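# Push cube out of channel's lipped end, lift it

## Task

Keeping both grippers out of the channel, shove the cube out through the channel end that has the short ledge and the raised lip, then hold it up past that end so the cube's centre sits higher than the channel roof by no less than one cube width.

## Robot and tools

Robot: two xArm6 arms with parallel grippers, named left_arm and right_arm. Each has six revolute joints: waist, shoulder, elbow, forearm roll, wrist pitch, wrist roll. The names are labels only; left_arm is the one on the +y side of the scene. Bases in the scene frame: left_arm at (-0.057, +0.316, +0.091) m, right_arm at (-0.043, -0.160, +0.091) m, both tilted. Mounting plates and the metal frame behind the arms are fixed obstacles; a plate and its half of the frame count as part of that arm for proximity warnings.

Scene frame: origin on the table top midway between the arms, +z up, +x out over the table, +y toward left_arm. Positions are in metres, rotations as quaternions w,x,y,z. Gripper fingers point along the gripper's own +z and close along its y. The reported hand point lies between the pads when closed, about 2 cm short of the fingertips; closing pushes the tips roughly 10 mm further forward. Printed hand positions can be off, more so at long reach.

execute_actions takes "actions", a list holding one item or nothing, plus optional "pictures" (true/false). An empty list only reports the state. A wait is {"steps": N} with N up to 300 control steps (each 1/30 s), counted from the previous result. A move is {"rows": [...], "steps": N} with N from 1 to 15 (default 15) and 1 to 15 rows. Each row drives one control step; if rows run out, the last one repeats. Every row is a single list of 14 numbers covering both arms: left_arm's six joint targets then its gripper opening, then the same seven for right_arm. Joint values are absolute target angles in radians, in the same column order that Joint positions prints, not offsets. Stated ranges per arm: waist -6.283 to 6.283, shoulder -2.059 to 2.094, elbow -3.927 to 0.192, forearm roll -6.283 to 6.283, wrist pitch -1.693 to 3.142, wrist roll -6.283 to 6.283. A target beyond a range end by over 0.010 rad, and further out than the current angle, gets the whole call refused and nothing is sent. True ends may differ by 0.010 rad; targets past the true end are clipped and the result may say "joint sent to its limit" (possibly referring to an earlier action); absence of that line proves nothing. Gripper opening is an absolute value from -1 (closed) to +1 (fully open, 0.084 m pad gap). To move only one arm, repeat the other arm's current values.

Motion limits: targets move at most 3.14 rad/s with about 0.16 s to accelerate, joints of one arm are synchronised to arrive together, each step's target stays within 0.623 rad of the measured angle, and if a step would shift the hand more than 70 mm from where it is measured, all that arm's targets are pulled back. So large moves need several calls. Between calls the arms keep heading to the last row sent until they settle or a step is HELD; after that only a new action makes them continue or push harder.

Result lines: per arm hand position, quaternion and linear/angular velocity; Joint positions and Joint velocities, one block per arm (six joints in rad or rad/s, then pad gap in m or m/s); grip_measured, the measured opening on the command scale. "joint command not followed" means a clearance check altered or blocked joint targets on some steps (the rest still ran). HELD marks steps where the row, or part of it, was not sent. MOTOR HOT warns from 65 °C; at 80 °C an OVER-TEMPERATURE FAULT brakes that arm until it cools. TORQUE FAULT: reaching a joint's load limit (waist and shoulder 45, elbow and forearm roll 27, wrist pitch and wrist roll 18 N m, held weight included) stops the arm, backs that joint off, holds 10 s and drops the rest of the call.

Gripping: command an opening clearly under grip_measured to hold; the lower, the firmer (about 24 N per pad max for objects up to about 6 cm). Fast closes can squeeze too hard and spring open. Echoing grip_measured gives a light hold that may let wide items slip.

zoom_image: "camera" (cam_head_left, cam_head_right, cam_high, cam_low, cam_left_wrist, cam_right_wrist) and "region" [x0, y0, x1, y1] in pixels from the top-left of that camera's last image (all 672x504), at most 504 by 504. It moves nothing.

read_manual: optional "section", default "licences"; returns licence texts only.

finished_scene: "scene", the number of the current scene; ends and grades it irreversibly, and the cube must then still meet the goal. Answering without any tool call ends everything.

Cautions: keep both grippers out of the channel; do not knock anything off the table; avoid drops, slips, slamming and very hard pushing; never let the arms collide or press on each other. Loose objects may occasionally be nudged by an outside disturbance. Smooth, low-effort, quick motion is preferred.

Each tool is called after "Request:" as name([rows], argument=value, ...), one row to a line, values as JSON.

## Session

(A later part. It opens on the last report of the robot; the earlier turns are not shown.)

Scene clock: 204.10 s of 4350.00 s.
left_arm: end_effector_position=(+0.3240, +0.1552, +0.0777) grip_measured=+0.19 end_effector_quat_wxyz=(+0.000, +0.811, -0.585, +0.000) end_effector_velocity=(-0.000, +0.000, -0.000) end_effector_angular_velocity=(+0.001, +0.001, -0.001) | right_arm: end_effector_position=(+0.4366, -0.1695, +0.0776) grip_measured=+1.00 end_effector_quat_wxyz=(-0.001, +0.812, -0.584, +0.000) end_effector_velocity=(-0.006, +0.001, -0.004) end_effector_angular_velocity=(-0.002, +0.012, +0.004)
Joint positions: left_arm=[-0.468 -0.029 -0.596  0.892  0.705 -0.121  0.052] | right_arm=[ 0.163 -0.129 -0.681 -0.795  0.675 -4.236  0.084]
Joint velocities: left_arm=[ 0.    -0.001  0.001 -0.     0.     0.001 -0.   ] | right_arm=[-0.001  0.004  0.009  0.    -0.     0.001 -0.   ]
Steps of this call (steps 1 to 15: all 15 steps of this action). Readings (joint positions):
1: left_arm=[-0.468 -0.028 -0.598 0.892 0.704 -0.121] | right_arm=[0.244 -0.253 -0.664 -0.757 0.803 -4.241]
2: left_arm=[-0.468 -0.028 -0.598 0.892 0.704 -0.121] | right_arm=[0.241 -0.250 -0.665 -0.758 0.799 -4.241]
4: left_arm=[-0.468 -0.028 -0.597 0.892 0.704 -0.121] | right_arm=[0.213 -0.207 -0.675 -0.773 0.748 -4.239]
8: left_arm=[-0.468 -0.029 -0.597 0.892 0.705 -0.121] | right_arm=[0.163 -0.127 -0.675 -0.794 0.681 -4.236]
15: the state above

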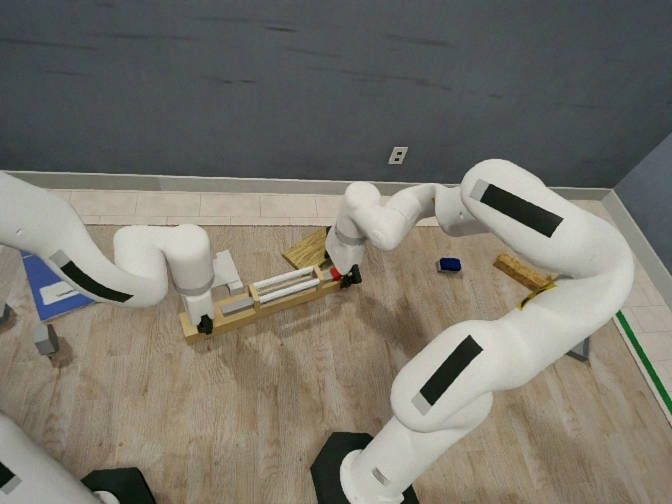

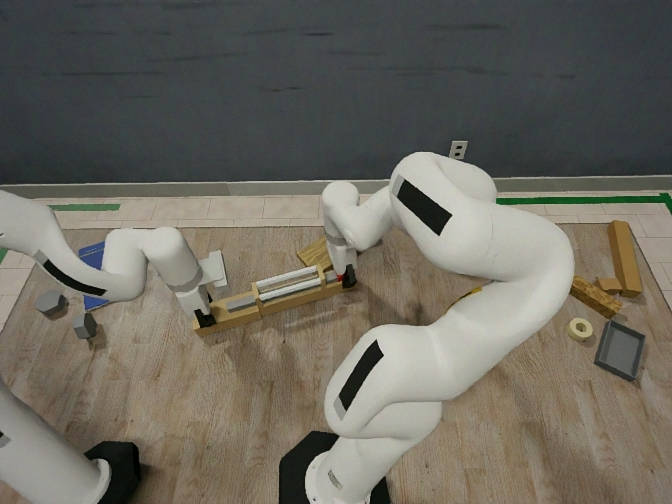

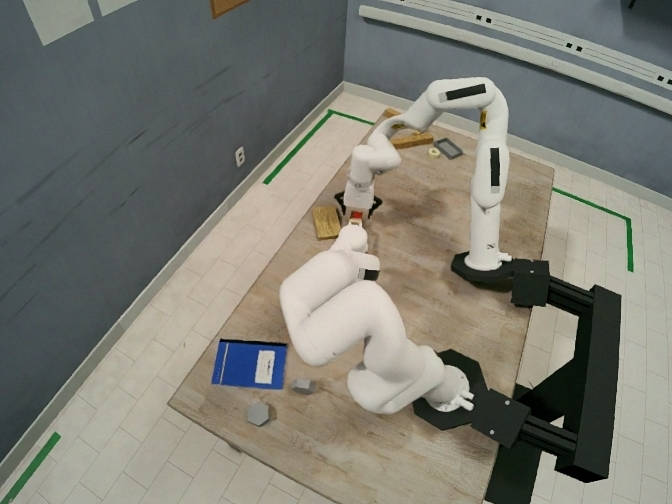

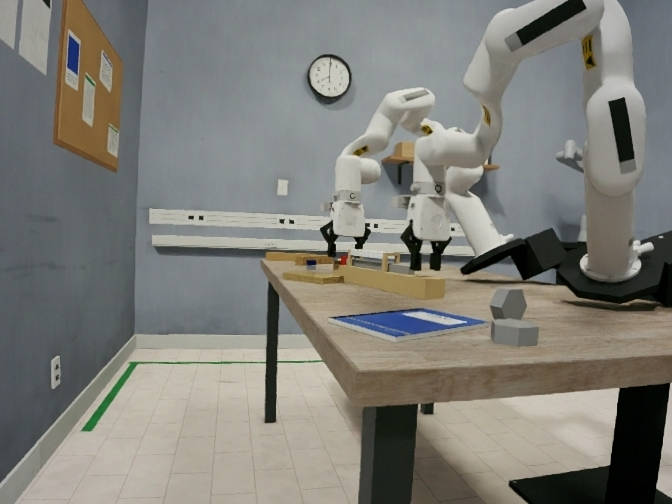

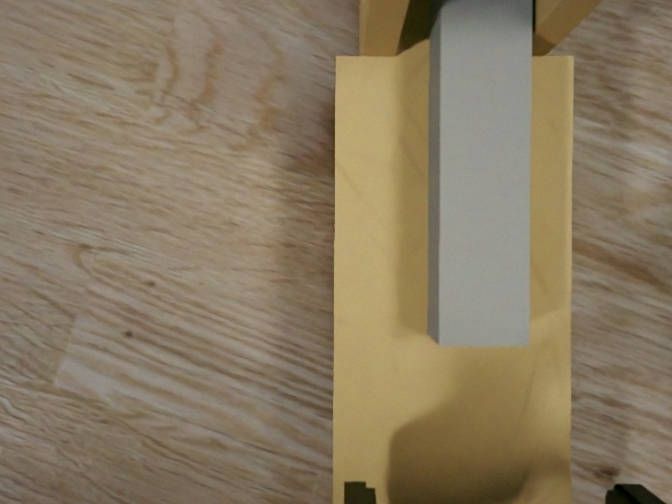

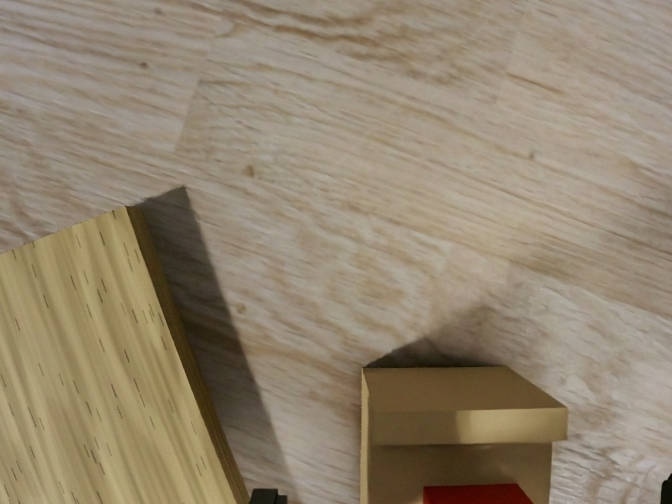

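Request:
execute_actions([
  {"rows":[[-0.4675,-0.0295,-0.5963,0.8923,0.7046,-0.121,0.2,0.1624,-0.1278,-0.6806,-0.795,0.6745,-4.236,-1]]},
], pictures=false)

Request:
execute_actions([
  {"rows":[[-0.4675,-0.0295,-0.5963,0.8923,0.7046,-0.121,0.2,0.36,-0.43,-0.64,-0.70,0.99,-4.248,-1]]},
], pictures=false)

Request:
execute_actions([
  {"steps":15},
])

Scene clock: 210.17 s of 4350.00 s.
left_arm: end_effector_position=(+0.3240, +0.1552, +0.0777) grip_measured=+0.19 end_effector_quat_wxyz=(+0.000, +0.811, -0.584, +0.000) end_effector_velocity=(+0.000, -0.000, +0.000) end_effector_angular_velocity=(+0.000, -0.000, -0.001) | right_arm: end_effector_position=(+0.4360, -0.1695, +0.0770) grip_measured=-0.47 end_effector_quat_wxyz=(-0.000, +0.812, -0.584, -0.000) end_effector_velocity=(-0.000, -0.000, -0.000) end_effector_angular_velocity=(-0.000, +0.002, -0.001)
Joint positions: left_arm=[-0.468 -0.029 -0.596  0.892  0.705 -0.121  0.052] | right_arm=[ 0.162 -0.128 -0.681 -0.795  0.674 -4.236  0.024]
Joint velocities: left_arm=[-0.     0.001 -0.001 -0.     0.     0.001 -0.   ] | right_arm=[-0.001  0.     0.     0.001  0.001 -0.    -0.   ]
Steps of this call (steps 1 to 15: the robot went on to your last target; steps 16 to 90: nothing new was sent; then 2.57 s passed at rest; steps 91 to 105: all 15 steps of this action). Readings (joint positions):
91: left_arm=[-0.468 -0.029 -0.596 0.892 0.705 -0.121] | right_arm=[0.162 -0.128 -0.681 -0.795 0.674 -4.236]
92: left_arm=[-0.468 -0.029 -0.596 0.892 0.705 -0.121] | right_arm=[0.162 -0.128 -0.681 -0.795 0.674 -4.236]
94: left_arm=[-0.468 -0.029 -0.596 0.892 0.705 -0.121] | right_arm=[0.162 -0.128 -0.681 -0.795 0.675 -4.236]
98: left_arm=[-0.467 -0.030 -0.596 0.892 0.705 -0.121] | right_arm=[0.162 -0.128 -0.681 -0.795 0.675 -4.236]
105: the state above

Scene clock: 210.67 s of 4350.00 s.
left_arm: end_effector_position=(+0.3240, +0.1552, +0.0777) grip_measured=+0.19 end_effector_quat_wxyz=(+0.000, +0.811, -0.584, +0.000) end_effector_velocity=(+0.001, -0.000, +0.001) end_effector_angular_velocity=(-0.001, -0.002, +0.002) | right_arm: end_effector_position=(+0.4124, -0.1806, +0.1779) grip_measured=-0.47 end_effector_quat_wxyz=(+0.013, +0.807, -0.590, +0.026) end_effector_velocity=(-0.010, -0.001, -0.010) end_effector_angular_velocity=(-0.017, +0.034, +0.008)
Joint positions: left_arm=[-0.467 -0.029 -0.596  0.892  0.705 -0.121  0.052] | right_arm=[ 0.359 -0.428 -0.638 -0.7    0.989 -4.248  0.024]
Joint velocities: left_arm=[ 0.    -0.    -0.002  0.     0.    -0.001 -0.   ] | right_arm=[-0.004  0.016  0.011  0.002  0.013 -0.    -0.   ]
Steps of this call (steps 1 to 15: all 15 steps of this action). Readings (joint positions):
1: left_arm=[-0.467 -0.029 -0.596 0.892 0.705 -0.121] | right_arm=[0.162 -0.128 -0.681 -0.795 0.675 -4.236]
2: left_arm=[-0.468 -0.030 -0.596 0.892 0.705 -0.121] | right_arm=[0.164 -0.131 -0.680 -0.794 0.679 -4.236]
4: left_arm=[-0.468 -0.029 -0.596 0.892 0.705 -0.121] | right_arm=[0.194 -0.175 -0.670 -0.778 0.732 -4.238]
8: left_arm=[-0.468 -0.029 -0.596 0.892 0.705 -0.121] | right_arm=[0.316 -0.363 -0.653 -0.722 0.915 -4.245]
15: the state above

Scene clock: 211.17 s of 4350.00 s.
left_arm: end_effector_position=(+0.3240, +0.1552, +0.0777) grip_measured=+0.19 end_effector_quat_wxyz=(+0.000, +0.811, -0.584, +0.000) end_effector_velocity=(+0.000, -0.000, +0.000) end_effector_angular_velocity=(-0.001, -0.000, +0.001) | right_arm: end_effector_position=(+0.4133, -0.1807, +0.1792) grip_measured=-0.47 end_effector_quat_wxyz=(+0.012, +0.807, -0.590, +0.027) end_effector_velocity=(+0.000, -0.000, +0.001) end_effector_angular_velocity=(-0.000, -0.002, +0.001)
Joint positions: left_arm=[-0.468 -0.03  -0.596  0.892  0.705 -0.121  0.052] | right_arm=[ 0.36  -0.43  -0.64  -0.7    0.99  -4.248  0.024]
Joint velocities: left_arm=[-0.     0.    -0.    -0.    -0.001 -0.001 -0.   ] | right_arm=[ 0.001 -0.002 -0.    -0.001  0.    -0.     0.   ]
Steps of this call (steps 1 to 15: the robot went on to your last target). Readings (joint positions):
1: left_arm=[-0.467 -0.029 -0.596 0.892 0.705 -0.121] | right_arm=[0.359 -0.428 -0.638 -0.700 0.990 -4.248]
2: left_arm=[-0.468 -0.029 -0.596 0.892 0.705 -0.121] | right_arm=[0.359 -0.428 -0.638 -0.700 0.990 -4.248]
4: left_arm=[-0.467 -0.030 -0.596 0.892 0.705 -0.121] | right_arm=[0.359 -0.428 -0.639 -0.700 0.990 -4.248]
8: left_arm=[-0.467 -0.029 -0.596 0.892 0.705 -0.121] | right_arm=[0.360 -0.429 -0.640 -0.700 0.990 -4.248]
15: the state above
All arms were judged still, so your last target was given up. Only a new action makes them travel on or press farther. Fingers that are still opening or closing keep moving.

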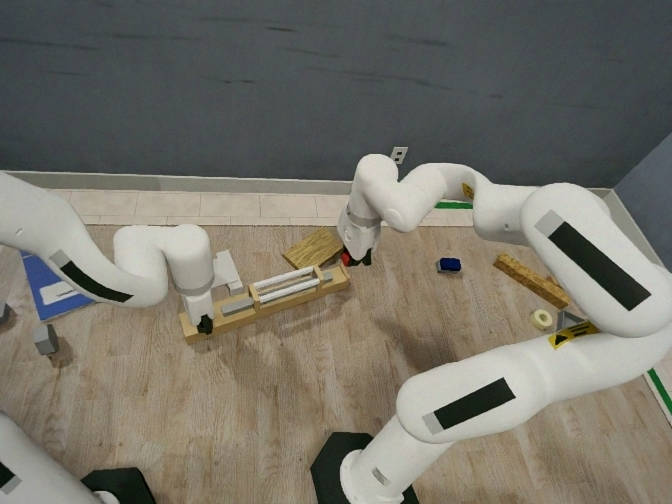

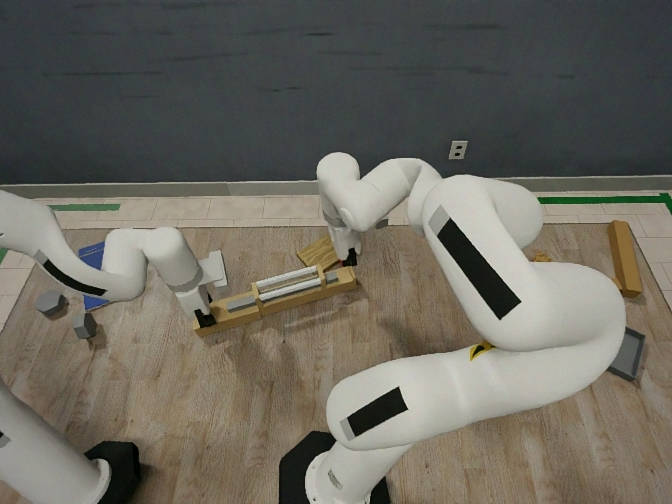

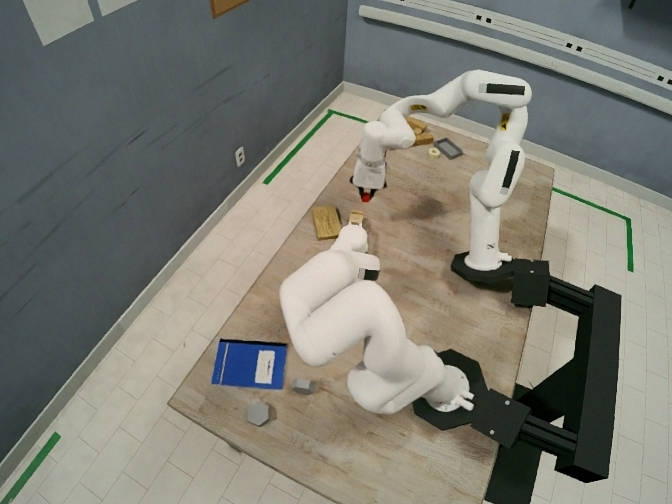

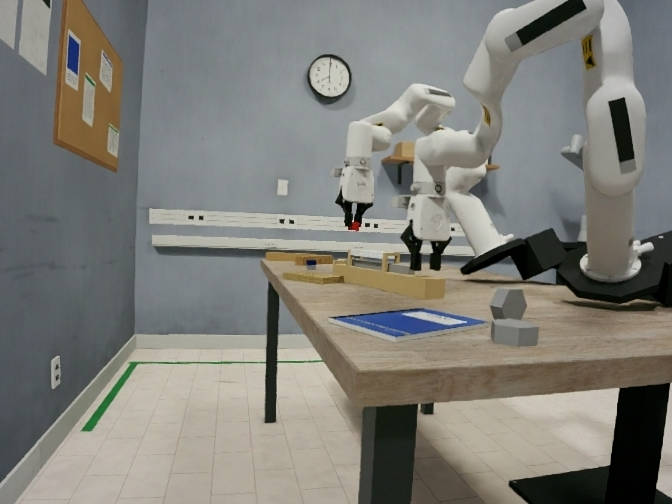

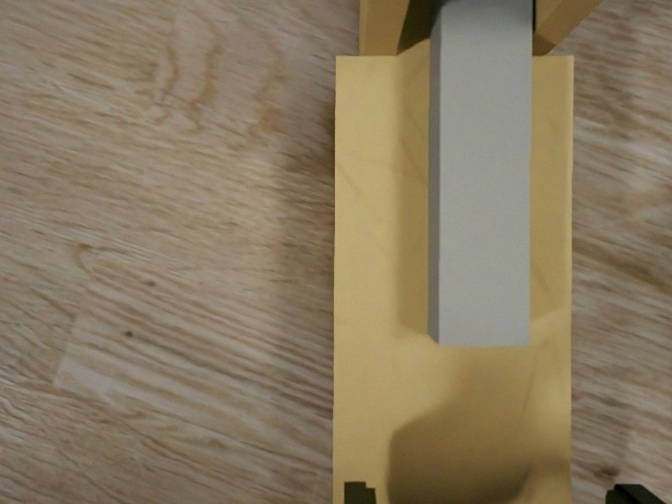

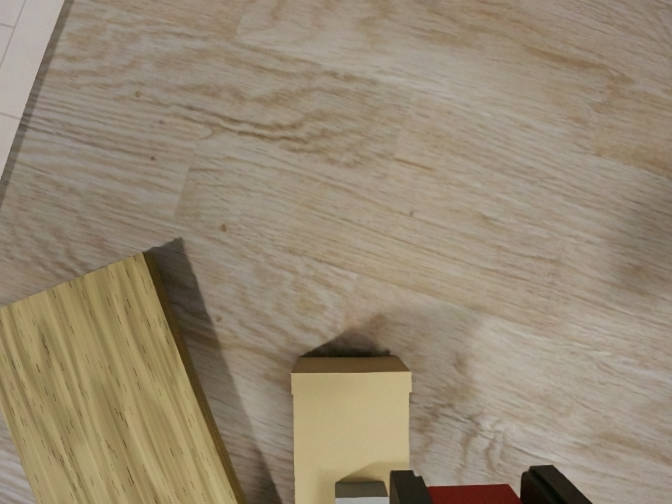

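Request:
finished_scene(scene=1)

The scene is finished: the task was done.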